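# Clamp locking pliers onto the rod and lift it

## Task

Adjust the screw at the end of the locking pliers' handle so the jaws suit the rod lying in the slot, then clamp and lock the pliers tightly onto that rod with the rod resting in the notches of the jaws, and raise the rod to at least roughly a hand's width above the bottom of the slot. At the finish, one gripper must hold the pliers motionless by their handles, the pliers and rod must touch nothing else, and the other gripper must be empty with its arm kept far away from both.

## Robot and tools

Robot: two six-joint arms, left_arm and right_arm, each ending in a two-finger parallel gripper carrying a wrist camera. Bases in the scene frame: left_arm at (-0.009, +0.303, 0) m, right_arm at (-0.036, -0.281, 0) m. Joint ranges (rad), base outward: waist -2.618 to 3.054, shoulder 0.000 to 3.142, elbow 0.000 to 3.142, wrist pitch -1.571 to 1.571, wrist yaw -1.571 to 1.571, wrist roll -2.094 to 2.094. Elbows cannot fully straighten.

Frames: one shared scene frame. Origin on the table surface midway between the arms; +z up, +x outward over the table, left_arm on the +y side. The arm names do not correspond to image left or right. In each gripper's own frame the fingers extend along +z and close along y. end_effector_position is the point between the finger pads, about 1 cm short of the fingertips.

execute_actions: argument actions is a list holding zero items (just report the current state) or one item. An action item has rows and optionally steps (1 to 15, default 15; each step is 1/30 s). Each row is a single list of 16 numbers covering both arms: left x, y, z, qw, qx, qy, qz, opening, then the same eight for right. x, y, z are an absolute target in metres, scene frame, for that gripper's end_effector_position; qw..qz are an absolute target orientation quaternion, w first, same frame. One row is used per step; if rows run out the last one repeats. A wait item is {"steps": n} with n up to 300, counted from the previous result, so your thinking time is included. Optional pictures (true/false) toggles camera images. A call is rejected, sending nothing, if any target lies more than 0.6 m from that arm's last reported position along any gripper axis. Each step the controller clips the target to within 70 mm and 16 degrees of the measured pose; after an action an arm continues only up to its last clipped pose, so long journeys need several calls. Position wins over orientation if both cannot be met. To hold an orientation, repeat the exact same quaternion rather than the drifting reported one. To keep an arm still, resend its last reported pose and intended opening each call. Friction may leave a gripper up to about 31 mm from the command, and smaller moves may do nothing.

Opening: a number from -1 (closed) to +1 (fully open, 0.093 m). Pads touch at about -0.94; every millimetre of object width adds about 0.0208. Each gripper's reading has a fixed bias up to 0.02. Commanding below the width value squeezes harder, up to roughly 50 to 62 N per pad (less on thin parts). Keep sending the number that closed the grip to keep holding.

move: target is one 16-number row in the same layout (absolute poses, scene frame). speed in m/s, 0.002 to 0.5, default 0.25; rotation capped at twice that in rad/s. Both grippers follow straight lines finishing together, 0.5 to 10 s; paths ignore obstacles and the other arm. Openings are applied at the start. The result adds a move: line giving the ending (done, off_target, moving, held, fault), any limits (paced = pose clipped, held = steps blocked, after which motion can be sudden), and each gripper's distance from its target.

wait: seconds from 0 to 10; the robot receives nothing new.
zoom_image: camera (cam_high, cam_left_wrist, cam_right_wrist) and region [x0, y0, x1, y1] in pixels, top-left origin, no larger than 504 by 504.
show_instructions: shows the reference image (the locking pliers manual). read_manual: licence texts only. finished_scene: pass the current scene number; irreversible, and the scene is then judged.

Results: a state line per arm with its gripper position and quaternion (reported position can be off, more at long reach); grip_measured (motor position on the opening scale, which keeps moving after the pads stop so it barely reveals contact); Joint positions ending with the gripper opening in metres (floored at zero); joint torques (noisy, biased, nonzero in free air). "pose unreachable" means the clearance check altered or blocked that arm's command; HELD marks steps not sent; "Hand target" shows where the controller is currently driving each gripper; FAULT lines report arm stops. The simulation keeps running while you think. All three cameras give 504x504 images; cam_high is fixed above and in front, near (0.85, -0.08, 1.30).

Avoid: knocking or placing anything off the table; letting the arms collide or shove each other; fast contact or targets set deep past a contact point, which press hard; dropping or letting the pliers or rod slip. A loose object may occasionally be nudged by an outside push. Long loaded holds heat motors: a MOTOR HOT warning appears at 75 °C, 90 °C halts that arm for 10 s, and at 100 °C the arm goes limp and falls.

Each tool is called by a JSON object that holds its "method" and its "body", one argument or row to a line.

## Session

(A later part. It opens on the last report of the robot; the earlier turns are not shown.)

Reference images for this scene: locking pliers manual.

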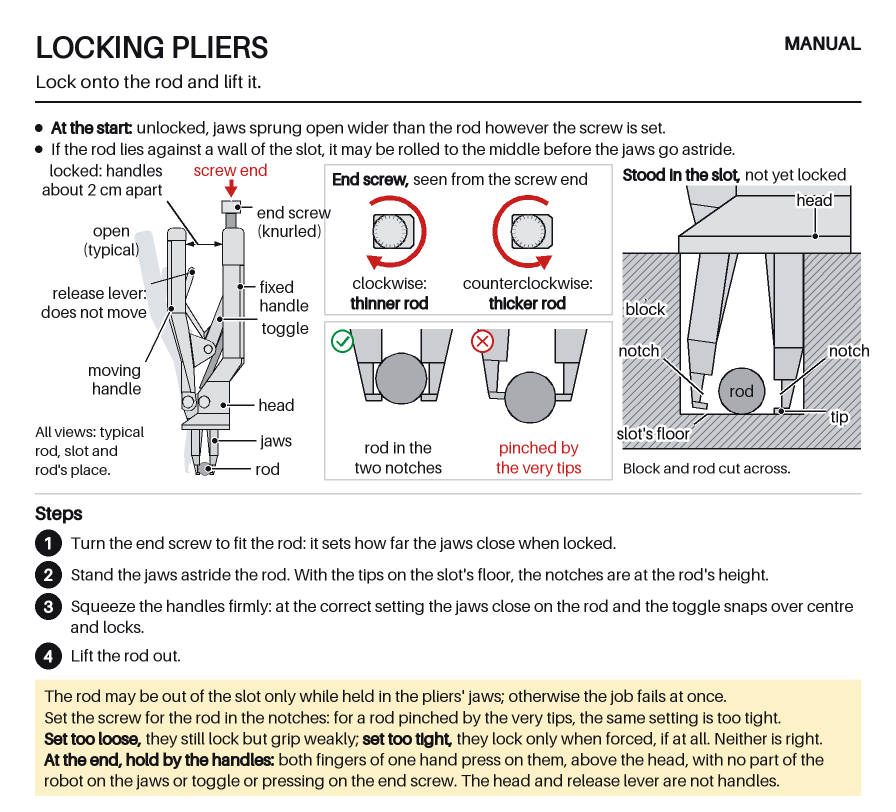

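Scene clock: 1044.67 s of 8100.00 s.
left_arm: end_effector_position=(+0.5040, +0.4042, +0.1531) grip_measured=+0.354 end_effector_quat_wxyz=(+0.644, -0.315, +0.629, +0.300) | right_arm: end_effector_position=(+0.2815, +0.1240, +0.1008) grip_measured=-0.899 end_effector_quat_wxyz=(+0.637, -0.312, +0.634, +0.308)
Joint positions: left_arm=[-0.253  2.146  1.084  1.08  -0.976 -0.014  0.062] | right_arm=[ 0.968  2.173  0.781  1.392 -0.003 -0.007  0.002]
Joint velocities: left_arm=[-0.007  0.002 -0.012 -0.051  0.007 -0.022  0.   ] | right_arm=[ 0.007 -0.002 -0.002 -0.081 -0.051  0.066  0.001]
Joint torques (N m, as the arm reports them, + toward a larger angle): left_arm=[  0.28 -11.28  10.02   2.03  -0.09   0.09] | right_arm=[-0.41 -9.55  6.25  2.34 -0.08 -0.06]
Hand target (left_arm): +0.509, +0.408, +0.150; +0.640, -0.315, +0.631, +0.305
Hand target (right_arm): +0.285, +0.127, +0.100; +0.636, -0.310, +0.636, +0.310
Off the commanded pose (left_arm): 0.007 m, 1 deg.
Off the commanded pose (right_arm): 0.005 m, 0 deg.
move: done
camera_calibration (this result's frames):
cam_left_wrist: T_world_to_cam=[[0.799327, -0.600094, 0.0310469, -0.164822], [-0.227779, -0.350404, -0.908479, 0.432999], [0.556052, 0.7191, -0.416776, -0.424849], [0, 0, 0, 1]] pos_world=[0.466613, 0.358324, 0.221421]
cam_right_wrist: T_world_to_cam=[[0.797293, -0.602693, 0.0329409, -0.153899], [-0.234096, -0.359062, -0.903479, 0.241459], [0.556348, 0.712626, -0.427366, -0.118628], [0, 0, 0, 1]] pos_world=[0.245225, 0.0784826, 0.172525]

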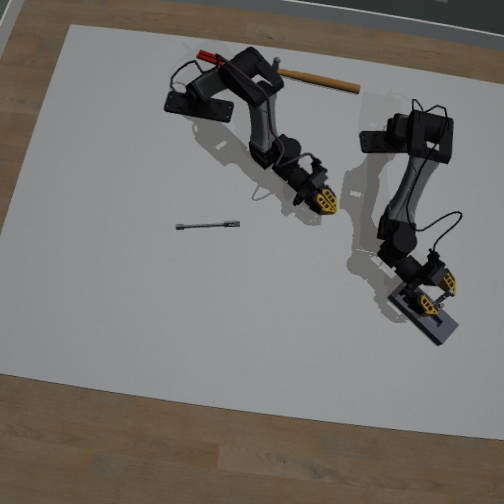

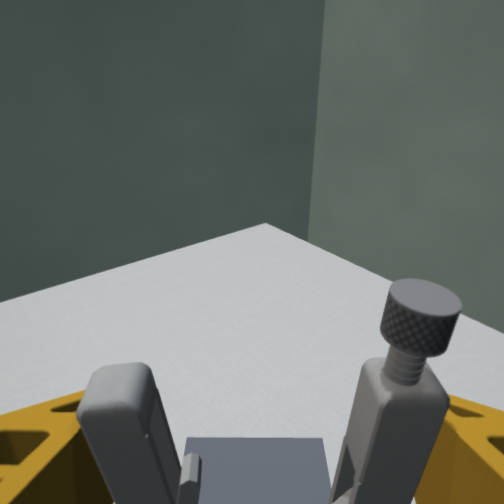

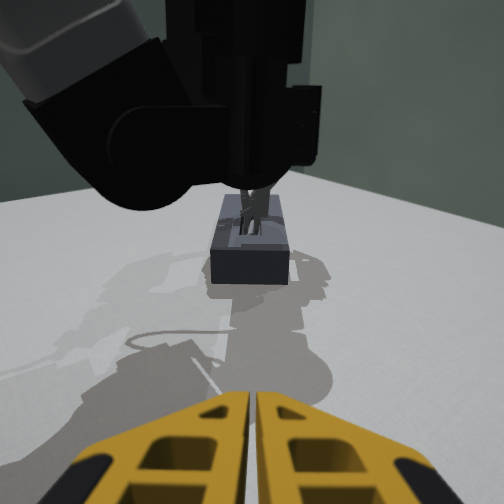

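{"method": "move", "body": {
  "target": [0.509,0.408,0.147,0.640,-0.315,0.631,0.305,0.25,0.285,0.127,0.10,0.6355,-0.31,0.6355,0.31,-0.9],
  "speed": 0.02
}}

{"method": "move", "body": {
  "target": [0.509,0.408,0.147,0.640,-0.315,0.631,0.305,0.18,0.285,0.127,0.10,0.6355,-0.31,0.6355,0.31,-0.9],
  "speed": 0.02
}}

{"method": "zoom_image", "body": {
  "camera": "cam_right_wrist",
  "region": [210,170,290,250]
}}

Scene clock: 1048.53 s of 8100.00 s.
left_arm: end_effector_position=(+0.5045, +0.4038, +0.1533) grip_measured=+0.254 end_effector_quat_wxyz=(+0.645, -0.314, +0.629, +0.298) | right_arm: end_effector_position=(+0.2815, +0.1240, +0.1008) grip_measured=-0.899 end_effector_quat_wxyz=(+0.637, -0.312, +0.634, +0.308)
Joint positions: left_arm=[-0.253  2.146  1.084  1.081 -0.972 -0.014  0.057] | right_arm=[ 0.968  2.173  0.781  1.392 -0.003 -0.007  0.002]
Joint velocities: left_arm=[-0.012  0.002 -0.012 -0.007 -0.022 -0.022 -0.001] | right_arm=[-0.007  0.017  0.002 -0.007 -0.037  0.022  0.   ]
Joint torques (N m, as the arm reports them, + toward a larger angle): left_arm=[  0.28 -10.49   9.9    2.11  -0.15   0.13] | right_arm=[-0.46 -9.56  6.25  2.34 -0.07 -0.06]
Hand target (left_arm): +0.509, +0.408, +0.147; +0.640, -0.315, +0.631, +0.305
Hand target (right_arm): +0.285, +0.127, +0.100; +0.636, -0.310, +0.636, +0.310
Off the commanded pose (left_arm): 0.009 m, 1 deg.
Off the commanded pose (right_arm): 0.005 m, 0 deg.
move: done
camera_calibration (this result's frames):
cam_left_wrist: T_world_to_cam=[[0.796984, -0.60313, 0.0324146, -0.163268], [-0.22788, -0.349957, -0.908626, 0.432991], [0.559363, 0.716774, -0.416351, -0.425578], [0, 0, 0, 1]] pos_world=[0.466845, 0.358099, 0.221529]
cam_right_wrist: T_world_to_cam=[[0.797293, -0.602693, 0.0329409, -0.153899], [-0.234096, -0.359062, -0.903479, 0.241459], [0.556348, 0.712626, -0.427366, -0.118628], [0, 0, 0, 1]] pos_world=[0.245225, 0.0784826, 0.172525]

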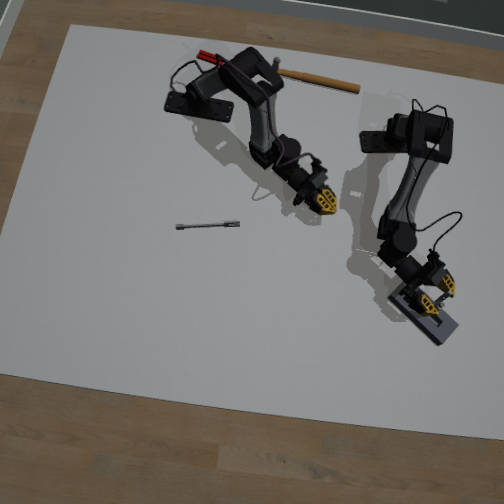

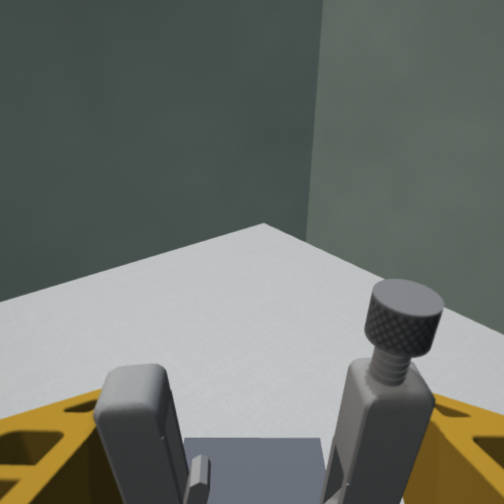

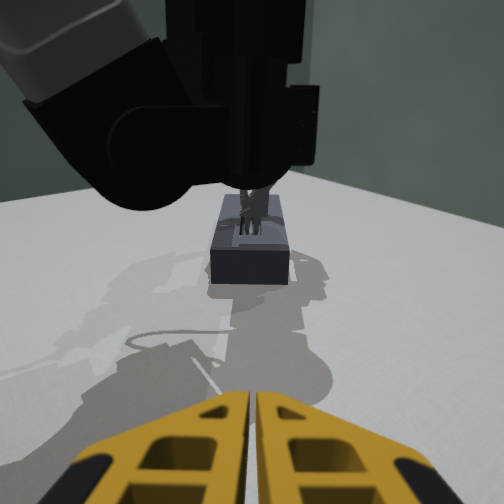

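Scene clock: 1049.23 s of 8100.00 s.
left_arm: end_effector_position=(+0.5048, +0.4036, +0.1533) grip_measured=+0.186 end_effector_quat_wxyz=(+0.646, -0.314, +0.630, +0.297) | right_arm: end_effector_position=(+0.2815, +0.1240, +0.1008) grip_measured=-0.899 end_effector_quat_wxyz=(+0.637, -0.312, +0.634, +0.308)
Joint positions: left_arm=[-0.253  2.146  1.084  1.081 -0.97  -0.015  0.054] | right_arm=[ 0.968  2.173  0.781  1.392 -0.003 -0.007  0.002]
Joint velocities: left_arm=[ 0.002  0.007  0.002 -0.081  0.022  0.007 -0.   ] | right_arm=[-0.002  0.022  0.007 -0.007 -0.081 -0.037  0.001]
Joint torques (N m, as the arm reports them, + toward a larger angle): left_arm=[  0.35 -10.47   9.84   2.09  -0.18   0.09] | right_arm=[-0.42 -9.51  6.26  2.34 -0.07 -0.06]
Hand target (left_arm): +0.509, +0.408, +0.147; +0.640, -0.315, +0.631, +0.305
Hand target (right_arm): +0.285, +0.127, +0.100; +0.636, -0.310, +0.636, +0.310
Off the commanded pose (left_arm): 0.009 m, 1 deg.
Off the commanded pose (right_arm): 0.005 m, 0 deg.
move: done
camera_calibration (this result's frames):
cam_left_wrist: T_world_to_cam=[[0.795565, -0.604943, 0.0334744, -0.162369], [-0.227794, -0.349855, -0.908687, 0.432964], [0.561415, 0.715294, -0.416135, -0.426015], [0, 0, 0, 1]] pos_world=[0.466972, 0.357977, 0.221584]
cam_right_wrist: T_world_to_cam=[[0.797293, -0.602693, 0.0329409, -0.153899], [-0.234096, -0.359062, -0.903479, 0.241459], [0.556348, 0.712626, -0.427366, -0.118628], [0, 0, 0, 1]] pos_world=[0.245225, 0.0784826, 0.172525]

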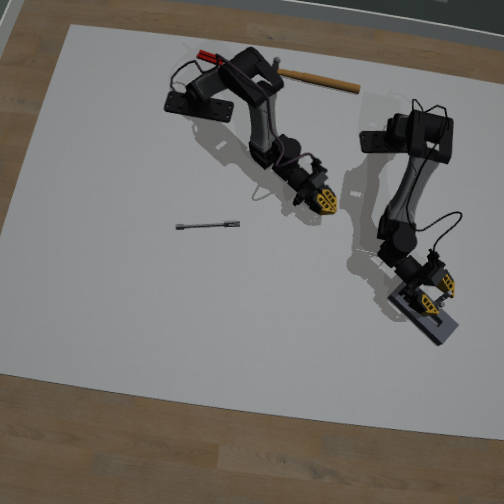

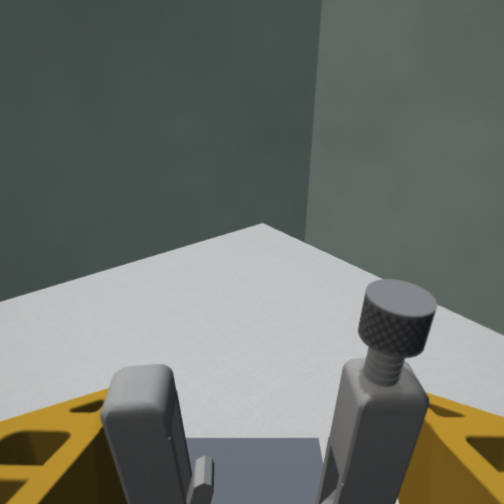

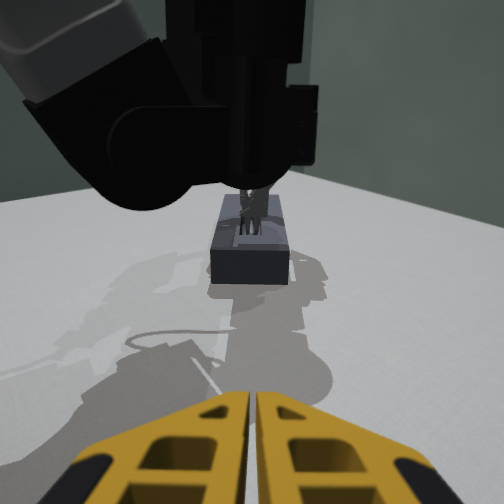

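Region (210, 170, 290, 250) of cam_right_wrist's 504x504 image, scaled by 6.300, with more detail than that image has.

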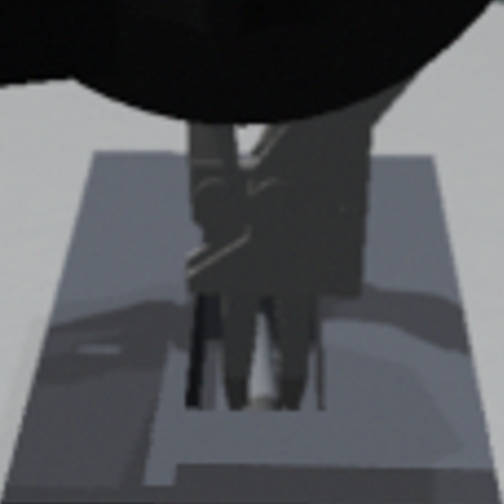

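{"method": "move", "body": {
  "target": [0.509,0.408,0.147,0.640,-0.315,0.631,0.305,0.10,0.285,0.127,0.10,0.6355,-0.31,0.6355,0.31,-0.9],
  "speed": 0.02
}}

{"method": "move", "body": {
  "target": [0.509,0.408,0.147,0.640,-0.315,0.631,0.305,0.04,0.285,0.127,0.10,0.6355,-0.31,0.6355,0.31,-0.9],
  "speed": 0.02
}}

{"method": "move", "body": {
  "target": [0.509,0.408,0.147,0.640,-0.315,0.631,0.305,0.0,0.285,0.127,0.10,0.6355,-0.31,0.6355,0.31,-0.9],
  "speed": 0.02
}}

Scene clock: 1053.07 s of 8100.00 s.
left_arm: end_effector_position=(+0.5052, +0.4033, +0.1534) grip_measured=+0.109 end_effector_quat_wxyz=(+0.646, -0.313, +0.630, +0.296) | right_arm: end_effector_position=(+0.2815, +0.1240, +0.1008) grip_measured=-0.899 end_effector_quat_wxyz=(+0.637, -0.312, +0.634, +0.308)
Joint positions: left_arm=[-0.253  2.146  1.084  1.081 -0.967 -0.016  0.05 ] | right_arm=[ 0.968  2.173  0.781  1.392 -0.003 -0.007  0.002]
Joint velocities: left_arm=[-0.007  0.012 -0.002 -0.022  0.022  0.037 -0.001] | right_arm=[-0.012  0.007 -0.002  0.022 -0.007 -0.11  -0.001]
Joint torques (N m, as the arm reports them, + toward a larger angle): left_arm=[  0.22 -10.48   9.84   2.12  -0.19   0.12] | right_arm=[-0.44 -9.51  6.24  2.34 -0.08 -0.06]
Hand target (left_arm): +0.509, +0.408, +0.147; +0.640, -0.315, +0.631, +0.305
Hand target (right_arm): +0.285, +0.127, +0.100; +0.636, -0.310, +0.636, +0.310
Off the commanded pose (left_arm): 0.009 m, 1 deg.
Off the commanded pose (right_arm): 0.005 m, 0 deg.
move: done
camera_calibration (this result's frames):
cam_left_wrist: T_world_to_cam=[[0.793922, -0.60706, 0.0341481, -0.161239], [-0.22811, -0.349444, -0.908766, 0.433015], [0.563609, 0.713699, -0.415908, -0.426479], [0, 0, 0, 1]] pos_world=[0.467153, 0.357811, 0.221639]
cam_right_wrist: T_world_to_cam=[[0.797293, -0.602693, 0.0329409, -0.153899], [-0.234096, -0.359062, -0.903479, 0.241459], [0.556348, 0.712626, -0.427366, -0.118628], [0, 0, 0, 1]] pos_world=[0.245225, 0.0784826, 0.172525]

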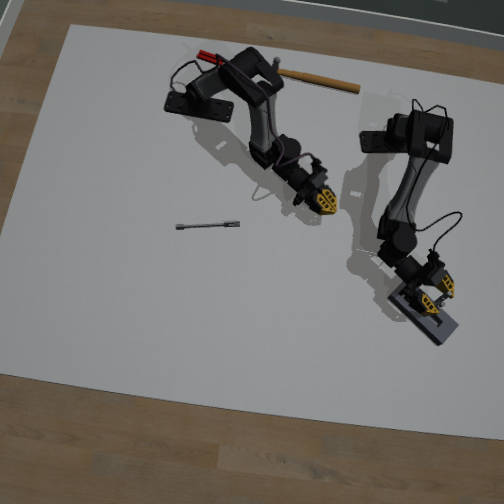

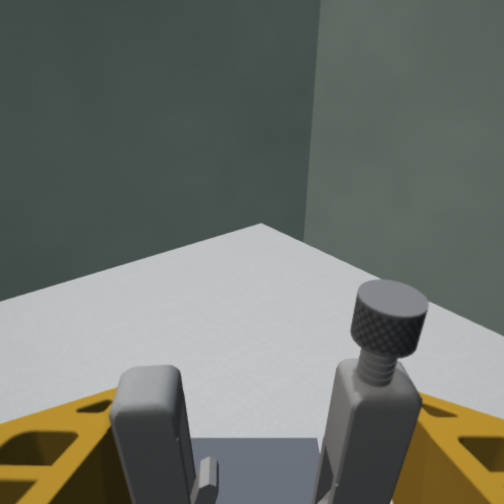

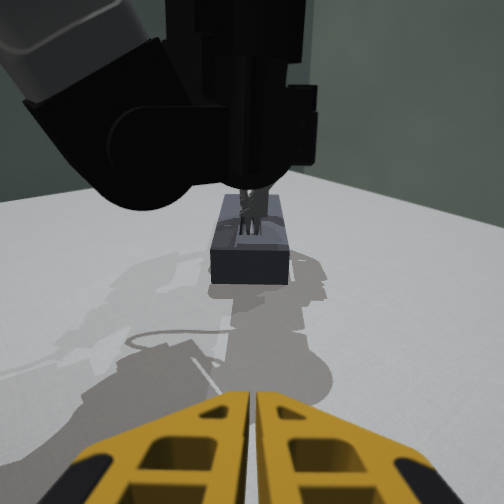

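Scene clock: 1053.83 s of 8100.00 s.
left_arm: end_effector_position=(+0.5055, +0.4030, +0.1535) grip_measured=+0.049 end_effector_quat_wxyz=(+0.647, -0.312, +0.630, +0.295) | right_arm: end_effector_position=(+0.2815, +0.1240, +0.1008) grip_measured=-0.899 end_effector_quat_wxyz=(+0.637, -0.312, +0.634, +0.308)
Joint positions: left_arm=[-0.253  2.146  1.084  1.082 -0.964 -0.016  0.048] | right_arm=[ 0.968  2.173  0.781  1.392 -0.003 -0.007  0.002]
Joint velocities: left_arm=[-0.002  0.002 -0.007  0.007  0.125  0.022 -0.   ] | right_arm=[-0.007  0.012 -0.012 -0.007  0.022 -0.007 -0.002]
Joint torques (N m, as the arm reports them, + toward a larger angle): left_arm=[  0.41 -10.45   9.88   2.09  -0.23   0.11] | right_arm=[-0.44 -9.53  6.22  2.33 -0.07 -0.07]
Hand target (left_arm): +0.509, +0.408, +0.147; +0.640, -0.315, +0.631, +0.305
Hand target (right_arm): +0.285, +0.127, +0.100; +0.636, -0.310, +0.636, +0.310
Off the commanded pose (left_arm): 0.009 m, 1 deg.
Off the commanded pose (right_arm): 0.005 m, 0 deg.
move: done
camera_calibration (this result's frames):
cam_left_wrist: T_world_to_cam=[[0.792259, -0.609169, 0.0352017, -0.160161], [-0.228157, -0.34925, -0.908828, 0.433016], [0.565924, 0.711996, -0.415682, -0.426962], [0, 0, 0, 1]] pos_world=[0.467313, 0.357661, 0.221695]
cam_right_wrist: T_world_to_cam=[[0.797293, -0.602693, 0.0329409, -0.153899], [-0.234096, -0.359062, -0.903479, 0.241459], [0.556348, 0.712626, -0.427366, -0.118628], [0, 0, 0, 1]] pos_world=[0.245225, 0.0784826, 0.172525]

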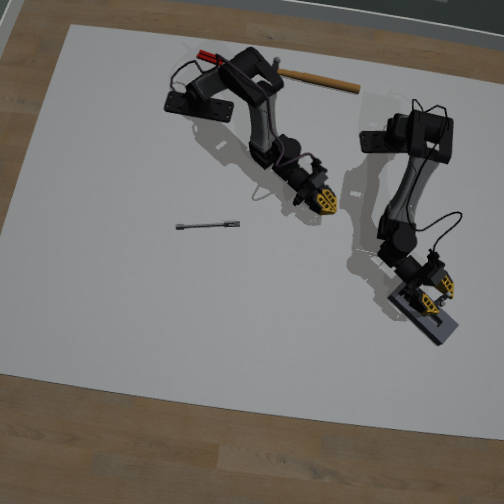

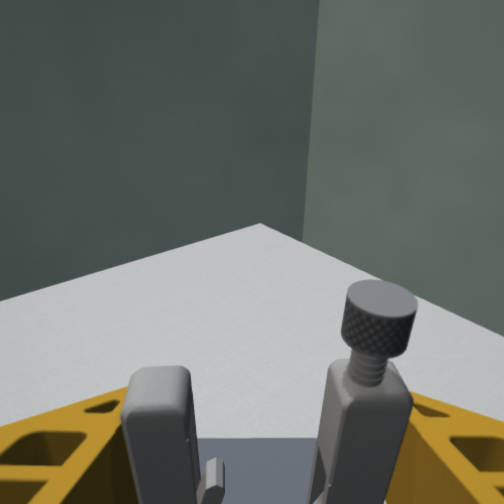

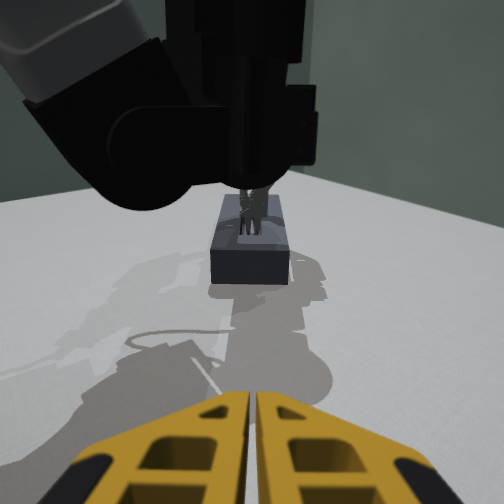

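Scene clock: 1054.67 s of 8100.00 s.
left_arm: end_effector_position=(+0.5057, +0.4028, +0.1535) grip_measured=+0.010 end_effector_quat_wxyz=(+0.647, -0.312, +0.630, +0.295) | right_arm: end_effector_position=(+0.2815, +0.1240, +0.1008) grip_measured=-0.899 end_effector_quat_wxyz=(+0.637, -0.312, +0.634, +0.308)
Joint positions: left_arm=[-0.253  2.146  1.084  1.082 -0.963 -0.016  0.046] | right_arm=[ 0.968  2.173  0.781  1.392 -0.003 -0.007  0.002]
Joint velocities: left_arm=[-0.002  0.007 -0.002 -0.022  0.022  0.037 -0.001] | right_arm=[ 0.002 -0.017 -0.012 -0.022  0.037 -0.037  0.   ]
Joint torques (N m, as the arm reports them, + toward a larger angle): left_arm=[  0.27 -10.51   9.93   2.1   -0.23   0.13] | right_arm=[-0.44 -9.51  6.23  2.33 -0.07 -0.05]
Hand target (left_arm): +0.509, +0.408, +0.147; +0.640, -0.315, +0.631, +0.305
Hand target (right_arm): +0.285, +0.127, +0.100; +0.636, -0.310, +0.636, +0.310
Off the commanded pose (left_arm): 0.009 m, 1 deg.
Off the commanded pose (right_arm): 0.005 m, 0 deg.
move: done
camera_calibration (this result's frames):
cam_left_wrist: T_world_to_cam=[[0.791329, -0.610378, 0.0351855, -0.159458], [-0.228688, -0.348874, -0.908839, 0.433128], [0.56701, 0.711144, -0.41566, -0.427168], [0, 0, 0, 1]] pos_world=[0.467443, 0.357555, 0.221697]
cam_right_wrist: T_world_to_cam=[[0.797293, -0.602693, 0.0329409, -0.153899], [-0.234096, -0.359062, -0.903479, 0.241459], [0.556348, 0.712626, -0.427366, -0.118628], [0, 0, 0, 1]] pos_world=[0.245225, 0.0784826, 0.172525]

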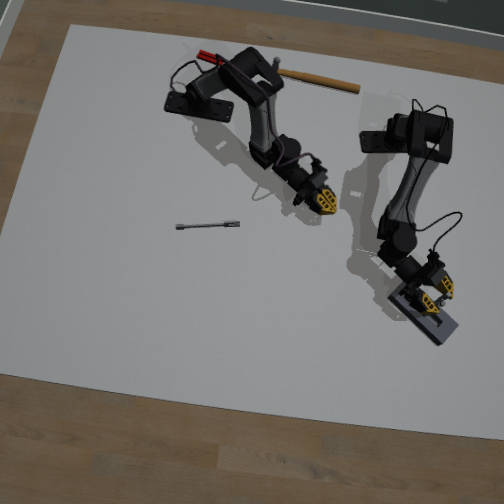

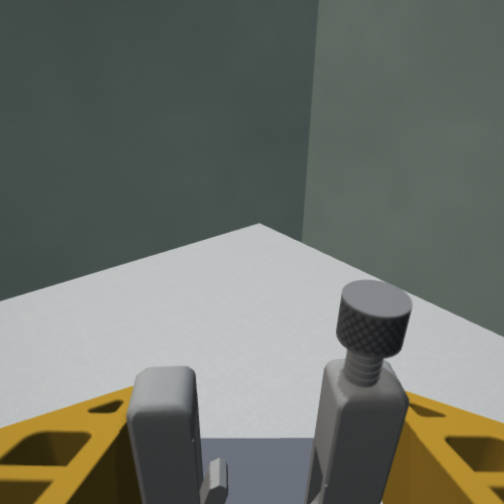

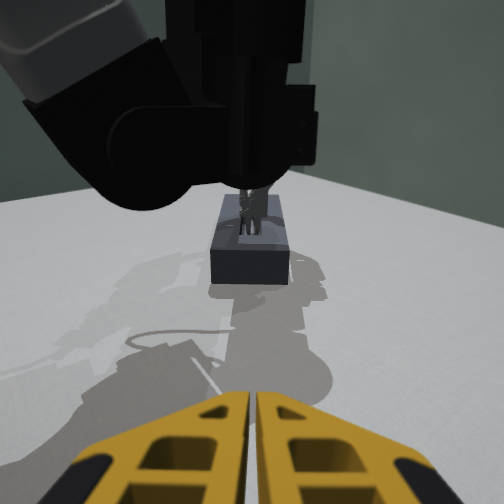

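{"method": "move", "body": {
  "target": [0.509,0.408,0.147,0.640,-0.315,0.631,0.305,-0.04,0.285,0.127,0.10,0.6355,-0.31,0.6355,0.31,-0.9],
  "speed": 0.02
}}

{"method": "move", "body": {
  "target": [0.509,0.408,0.147,0.640,-0.315,0.631,0.305,-0.08,0.285,0.127,0.10,0.6355,-0.31,0.6355,0.31,-0.9],
  "speed": 0.02
}}

{"method": "zoom_image", "body": {
  "camera": "cam_right_wrist",
  "region": [210,170,290,250]
}}

Scene clock: 1060.03 s of 8100.00 s.
left_arm: end_effector_position=(+0.5055, +0.4030, +0.1536) grip_measured=-0.034 end_effector_quat_wxyz=(+0.647, -0.312, +0.630, +0.295) | right_arm: end_effector_position=(+0.2815, +0.1240, +0.1008) grip_measured=-0.899 end_effector_quat_wxyz=(+0.637, -0.312, +0.634, +0.308)
Joint positions: left_arm=[-0.253  2.146  1.084  1.083 -0.964 -0.016  0.044] | right_arm=[ 0.968  2.173  0.781  1.392 -0.003 -0.007  0.002]
Joint velocities: left_arm=[-0.002 -0.012  0.012  0.081  0.022 -0.095 -0.   ] | right_arm=[-0.012 -0.022  0.007 -0.007  0.066 -0.037  0.001]
Joint torques (N m, as the arm reports them, + toward a larger angle): left_arm=[  0.33 -10.58   9.81   2.14  -0.22   0.1 ] | right_arm=[-0.45 -9.55  6.25  2.33 -0.08 -0.05]
Hand target (left_arm): +0.509, +0.408, +0.147; +0.640, -0.315, +0.631, +0.305
Hand target (right_arm): +0.285, +0.127, +0.100; +0.636, -0.310, +0.636, +0.310
Off the commanded pose (left_arm): 0.009 m, 1 deg.
Off the commanded pose (right_arm): 0.005 m, 0 deg.
move: done
camera_calibration (this result's frames):
cam_left_wrist: T_world_to_cam=[[0.792245, -0.609172, 0.0354586, -0.160195], [-0.227733, -0.349085, -0.908998, 0.432879], [0.566114, 0.712074, -0.415289, -0.427095], [0, 0, 0, 1]] pos_world=[0.467279, 0.357649, 0.221798]
cam_right_wrist: T_world_to_cam=[[0.797293, -0.602693, 0.0329409, -0.153899], [-0.234096, -0.359062, -0.903479, 0.241459], [0.556348, 0.712626, -0.427366, -0.118628], [0, 0, 0, 1]] pos_world=[0.245225, 0.0784826, 0.172525]

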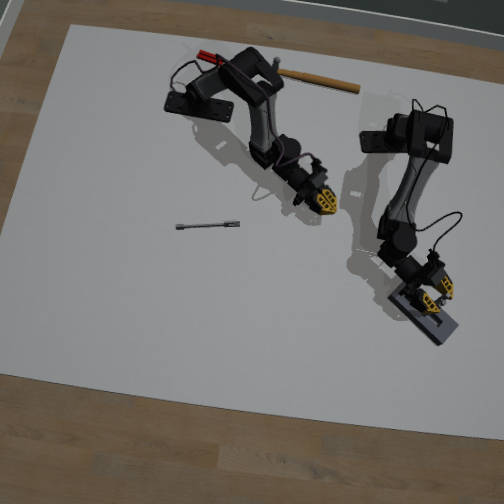

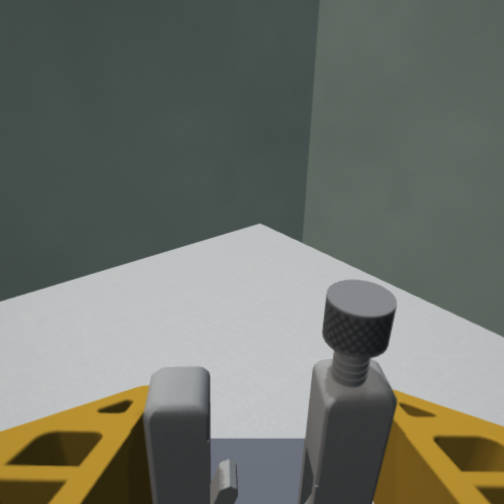

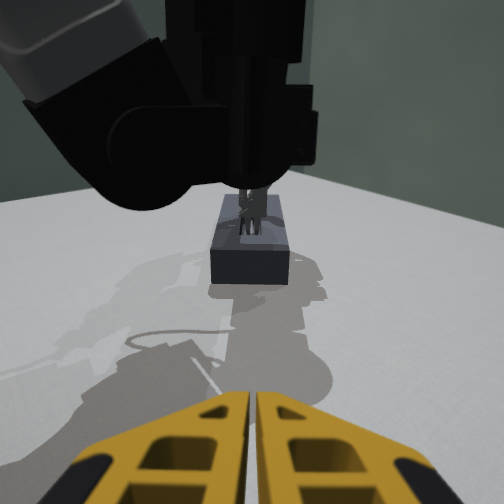

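Scene clock: 1060.87 s of 8100.00 s.
left_arm: end_effector_position=(+0.5055, +0.4030, +0.1536) grip_measured=-0.070 end_effector_quat_wxyz=(+0.647, -0.313, +0.630, +0.295) | right_arm: end_effector_position=(+0.2815, +0.1240, +0.1008) grip_measured=-0.899 end_effector_quat_wxyz=(+0.637, -0.312, +0.634, +0.308)
Joint positions: left_arm=[-0.253  2.146  1.084  1.083 -0.965 -0.016  0.042] | right_arm=[ 0.968  2.173  0.781  1.392 -0.003 -0.007  0.002]
Joint velocities: left_arm=[-0.002  0.002 -0.027  0.037 -0.066 -0.051 -0.001] | right_arm=[ 0.007 -0.007 -0.007  0.022 -0.11   0.037  0.001]
Joint torques (N m, as the arm reports them, + toward a larger angle): left_arm=[  0.29 -10.46   9.93   2.07  -0.19   0.05] | right_arm=[-0.4  -9.52  6.23  2.33 -0.06 -0.07]
Hand target (left_arm): +0.509, +0.408, +0.147; +0.640, -0.315, +0.631, +0.305
Hand target (right_arm): +0.285, +0.127, +0.100; +0.636, -0.310, +0.636, +0.310
Off the commanded pose (left_arm): 0.009 m, 1 deg.
Off the commanded pose (right_arm): 0.005 m, 0 deg.
move: done
camera_calibration (this result's frames):
cam_left_wrist: T_world_to_cam=[[0.792478, -0.608869, 0.0354628, -0.16037], [-0.227601, -0.349178, -0.908995, 0.432851], [0.565842, 0.712287, -0.415295, -0.427044], [0, 0, 0, 1]] pos_world=[0.467246, 0.357675, 0.221798]
cam_right_wrist: T_world_to_cam=[[0.797293, -0.602693, 0.0329409, -0.153899], [-0.234096, -0.359062, -0.903479, 0.241459], [0.556348, 0.712626, -0.427366, -0.118628], [0, 0, 0, 1]] pos_world=[0.245225, 0.0784826, 0.172525]

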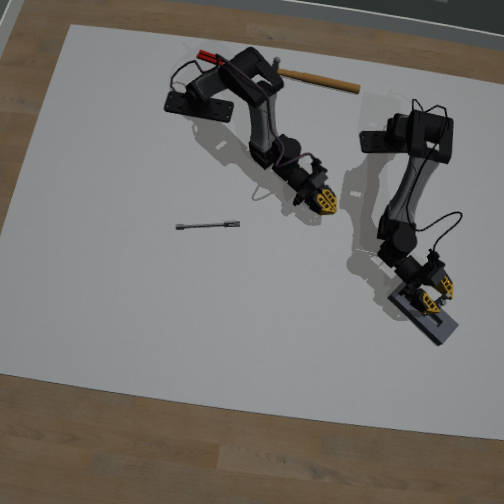

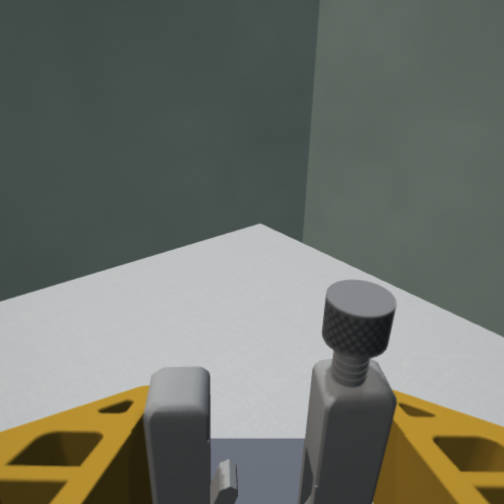

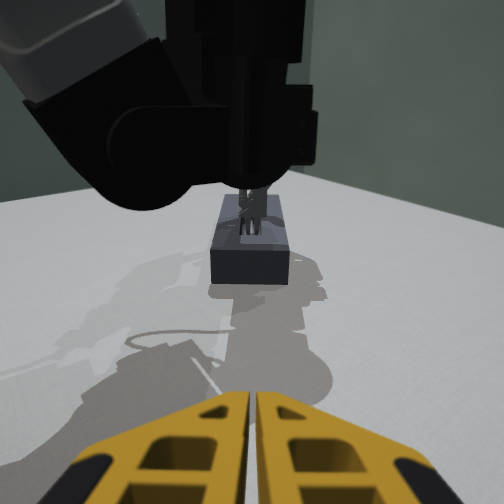

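Region (210, 170, 290, 250) of cam_right_wrist's 504x504 image, scaled by 6.300, with more detail than that image has.

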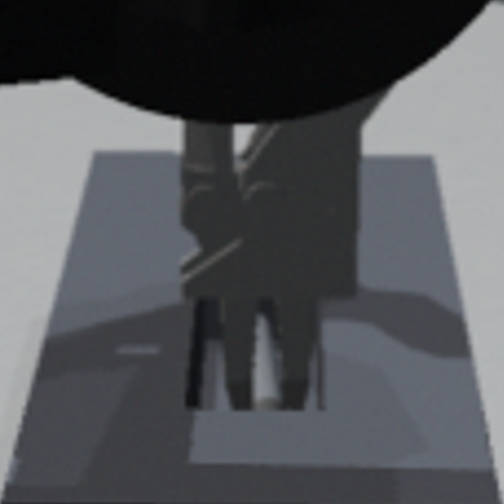

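{"method": "move", "body": {
  "target": [0.507,0.405,0.20,0.640,-0.315,0.631,0.305,-0.17,0.285,0.127,0.10,0.6355,-0.31,0.6355,0.31,-0.9],
  "speed": 0.02
}}

{"method": "zoom_image", "body": {
  "camera": "cam_right_wrist",
  "region": [210,150,290,250]
}}

Scene clock: 1066.73 s of 8100.00 s.
left_arm: end_effector_position=(+0.5055, +0.4026, +0.1746) grip_measured=-0.151 end_effector_quat_wxyz=(+0.625, -0.302, +0.652, +0.303) | right_arm: end_effector_position=(+0.2815, +0.1240, +0.1008) grip_measured=-0.899 end_effector_quat_wxyz=(+0.637, -0.312, +0.634, +0.308)
Joint positions: left_arm=[-0.253  2.053  1.111  0.883 -0.96  -0.03   0.038] | right_arm=[ 0.968  2.173  0.781  1.392 -0.003 -0.007  0.002]
Joint velocities: left_arm=[-0.002 -0.002 -0.002  0.007  0.007 -0.022 -0.001] | right_arm=[ 0.012  0.002  0.007  0.022 -0.037 -0.007 -0.   ]
Joint torques (N m, as the arm reports them, + toward a larger angle): left_arm=[ -0.22 -15.28  11.24   2.34  -0.39   0.24] | right_arm=[-0.48 -9.53  6.23  2.34 -0.09 -0.06]
Hand target (left_arm): +0.506, +0.405, +0.200; +0.640, -0.315, +0.631, +0.305
Hand target (right_arm): +0.285, +0.127, +0.100; +0.636, -0.310, +0.636, +0.310
Off the commanded pose (left_arm): 0.026 m, 3 deg.
Off the commanded pose (right_arm): 0.005 m, 0 deg.
move: off_target (left_arm)
camera_calibration (this result's frames):
cam_left_wrist: T_world_to_cam=[[0.790437, -0.612335, -0.0160029, -0.149987], [-0.28991, -0.350962, -0.890381, 0.480731], [0.539595, 0.708429, -0.454935, -0.396286], [0, 0, 0, 1]] pos_world=[0.471758, 0.357617, 0.245349]
cam_right_wrist: T_world_to_cam=[[0.797293, -0.602693, 0.0329409, -0.153899], [-0.234096, -0.359062, -0.903479, 0.241459], [0.556348, 0.712626, -0.427366, -0.118628], [0, 0, 0, 1]] pos_world=[0.245225, 0.0784826, 0.172525]

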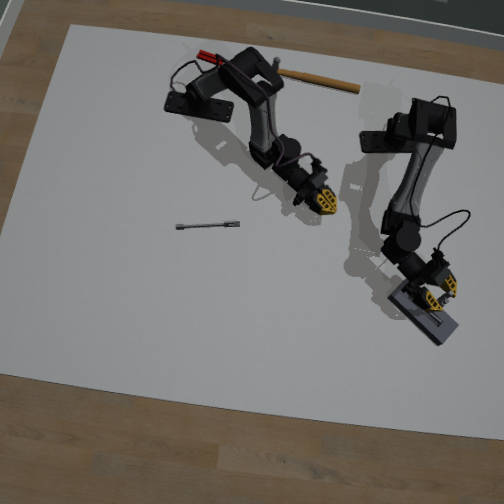

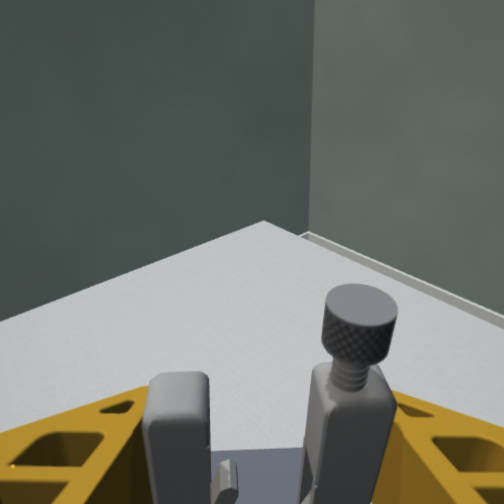

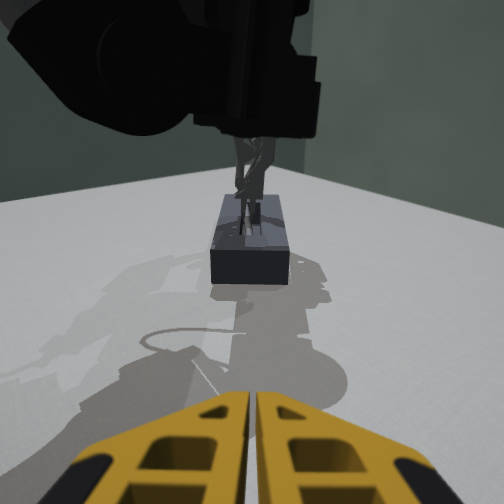

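Region (210, 150, 290, 250) of cam_right_wrist's 504x504 image, scaled by 5.040, with more detail than that image has; it fills the left 403 columns of this view, and the rest is white.

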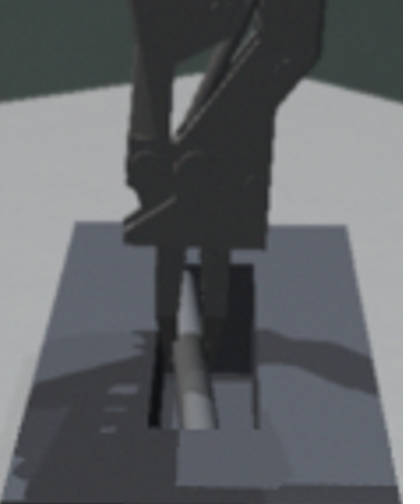

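{"method": "move", "body": {
  "target": [0.509,0.403,0.235,0.655,-0.33,0.615,0.29,-0.17,0.285,0.127,0.10,0.6355,-0.31,0.6355,0.31,-0.9],
  "speed": 0.02
}}

{"method": "zoom_image", "body": {
  "camera": "cam_right_wrist",
  "region": [210,130,290,230]
}}

Scene clock: 1072.60 s of 8100.00 s.
left_arm: end_effector_position=(+0.5055, +0.4046, +0.2061) grip_measured=-0.151 end_effector_quat_wxyz=(+0.632, -0.317, +0.640, +0.302) | right_arm: end_effector_position=(+0.2815, +0.1240, +0.1008) grip_measured=-0.899 end_effector_quat_wxyz=(+0.637, -0.312, +0.634, +0.308)
Joint positions: left_arm=[-0.253  1.997  1.159  0.803 -0.982 -0.045  0.038] | right_arm=[ 0.968  2.173  0.781  1.392 -0.003 -0.007  0.002]
Joint velocities: left_arm=[ 0.002  0.002 -0.007 -0.051 -0.007 -0.007 -0.   ] | right_arm=[-0.017  0.002  0.002  0.051 -0.037  0.007  0.   ]
Joint torques (N m, as the arm reports them, + toward a larger angle): left_arm=[ -0.66 -15.25  12.1    2.44  -0.24   0.12] | right_arm=[-0.43 -9.54  6.25  2.34 -0.07 -0.06]
Hand target (left_arm): +0.507, +0.403, +0.235; +0.655, -0.330, +0.615, +0.290
Hand target (right_arm): +0.285, +0.127, +0.100; +0.636, -0.310, +0.636, +0.310
Off the commanded pose (left_arm): 0.029 m, 4 deg.
Off the commanded pose (right_arm): 0.005 m, 0 deg.
move: off_target (left_arm)
camera_calibration (this result's frames):
cam_left_wrist: T_world_to_cam=[[0.803522, -0.595019, 0.0174394, -0.168788], [-0.251153, -0.36543, -0.896316, 0.496981], [0.539699, 0.71583, -0.443072, -0.388918], [0, 0, 0, 1]] pos_world=[0.470342, 0.359579, 0.276077]
cam_right_wrist: T_world_to_cam=[[0.797293, -0.602693, 0.0329409, -0.153899], [-0.234096, -0.359062, -0.903479, 0.241459], [0.556348, 0.712626, -0.427366, -0.118628], [0, 0, 0, 1]] pos_world=[0.245225, 0.0784826, 0.172525]

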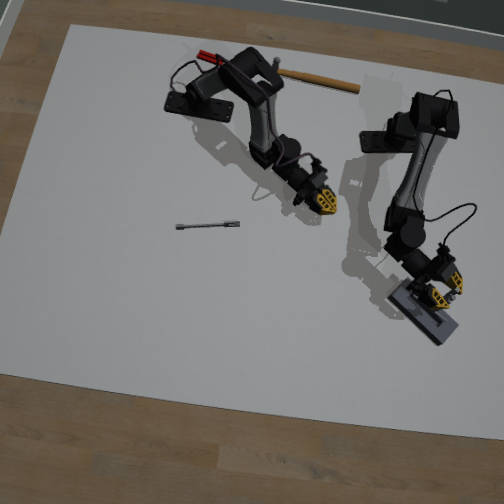

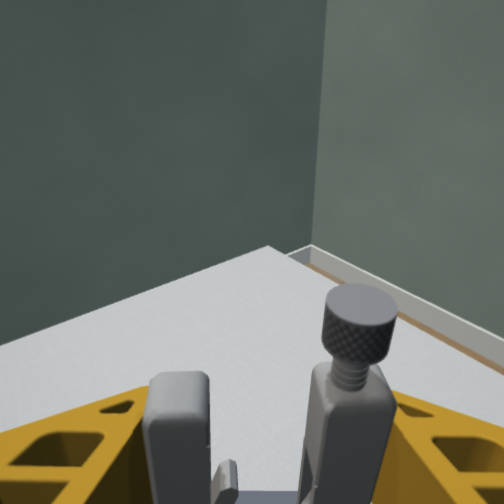

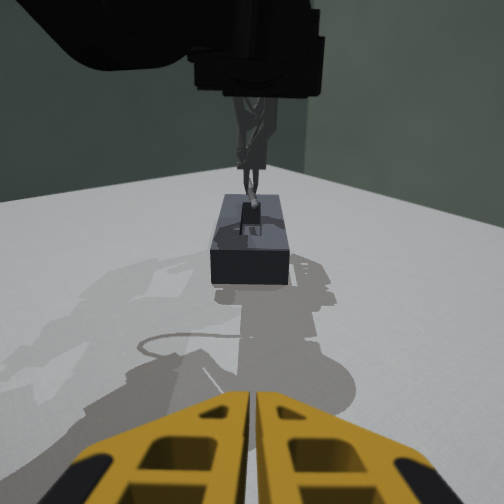

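Region (210, 130, 290, 230) of cam_right_wrist's 504x504 image, scaled by 5.040, with more detail than that image has; it fills the left 403 columns of this view, and the rest is white.

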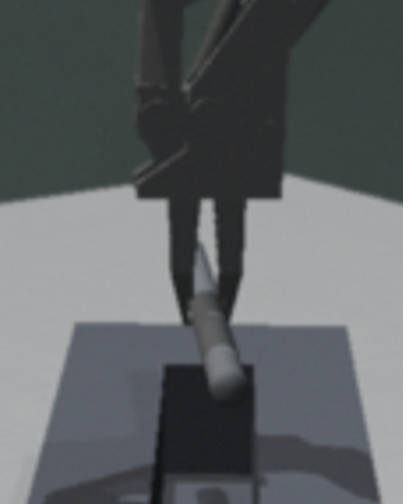

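Rod is out. Lift high and retract right arm.

{"method": "move", "body": {
  "target": [0.46,0.40,0.34,0.645,-0.32,0.625,0.30,-0.17,0.22,-0.33,0.14,0.7071,0,0.7071,0,-0.9],
  "speed": 0.12
}}

{"method": "zoom_image", "body": {
  "camera": "cam_high",
  "region": [380,200,504,340]
}}

Scene clock: 1081.57 s of 8100.00 s.
left_arm: end_effector_position=(+0.4601, +0.4034, +0.3118) grip_measured=-0.151 end_effector_quat_wxyz=(+0.622, -0.309, +0.648, +0.313) | right_arm: end_effector_position=(+0.2292, -0.3292, +0.1473) grip_measured=-0.899 end_effector_quat_wxyz=(+0.666, -0.003, +0.746, +0.017)
Joint positions: left_arm=[-0.267  1.674  1.215  0.401 -1.001 -0.028  0.038] | right_arm=[-0.433  0.581  0.008  0.443 -0.521 -0.043  0.002]
Joint velocities: left_arm=[-0.002 -0.002 -0.017  0.037  0.022 -0.051  0.001] | right_arm=[-0.022 -0.056 -0.012 -0.037  0.007 -0.022  0.001]
Joint torques (N m, as the arm reports them, + toward a larger angle): left_arm=[ -0.96 -12.54  13.15   2.43  -0.24   0.1 ] | right_arm=[-0.91 -1.37  6.81  2.23 -0.07 -0.21]
Hand target (left_arm): +0.457, +0.400, +0.340; +0.645, -0.321, +0.626, +0.300
Hand target (right_arm): +0.226, -0.330, +0.142; +0.662, +0.000, +0.749, +0.013
Off the commanded pose (left_arm): 0.028 m, 4 deg.
Off the commanded pose (right_arm): 0.012 m, 7 deg.
joint sent to its limit (right arm) — the command would take joint 3 (elbow) past its lower limit, so that joint was sent only as far as its limit.
move: off_target (left_arm, right_arm)
camera_calibration (this result's frames):
cam_left_wrist: T_world_to_cam=[[0.806186, -0.591371, -0.0185788, -0.126371], [-0.28107, -0.355159, -0.89155, 0.588058], [0.520638, 0.723977, -0.452541, -0.308198], [0, 0, 0, 1]] pos_world=[0.427624, 0.35725, 0.382463]
cam_right_wrist: T_world_to_cam=[[0.0443825, -0.999013, 0.00194903, -0.340179], [-0.52591, -0.0250229, -0.850172, 0.277535], [0.849381, 0.0367077, -0.526502, -0.0216463], [0, 0, 0, 1]] pos_world=[0.179443, -0.332103, 0.225219]

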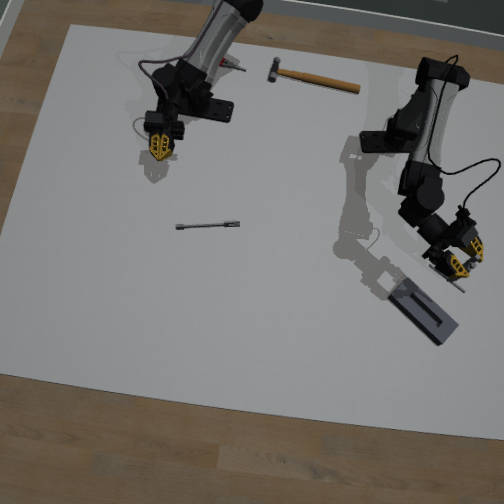

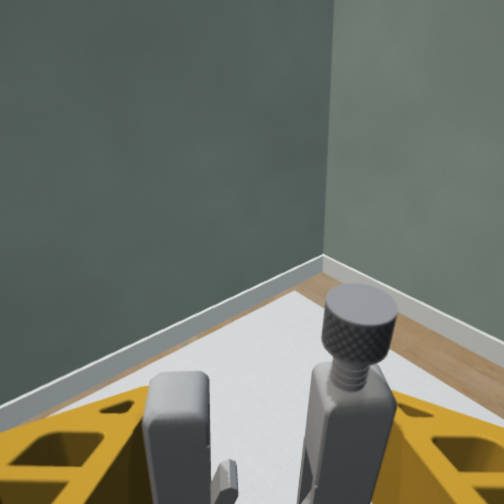

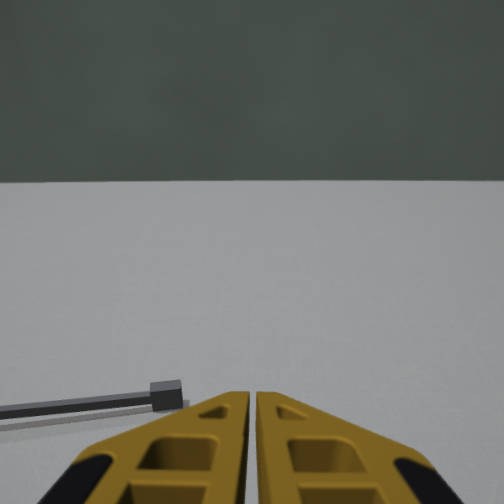

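Region (380, 200, 504, 340) of cam_high's 504x504 image, scaled by 3.600, with more detail than that image has; it fills the left 446 columns of this view, and the rest is white.

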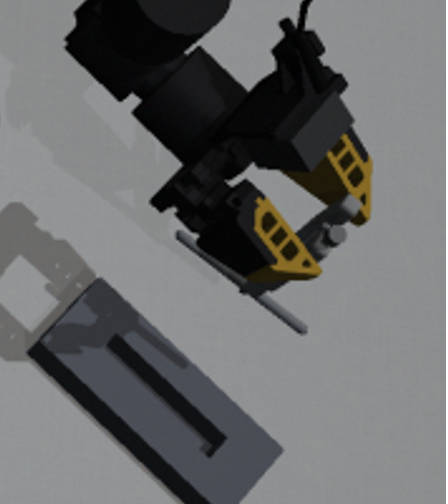

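{"method": "finished_scene", "body": {
  "scene": 2
}}

The scene is finished: the task was done.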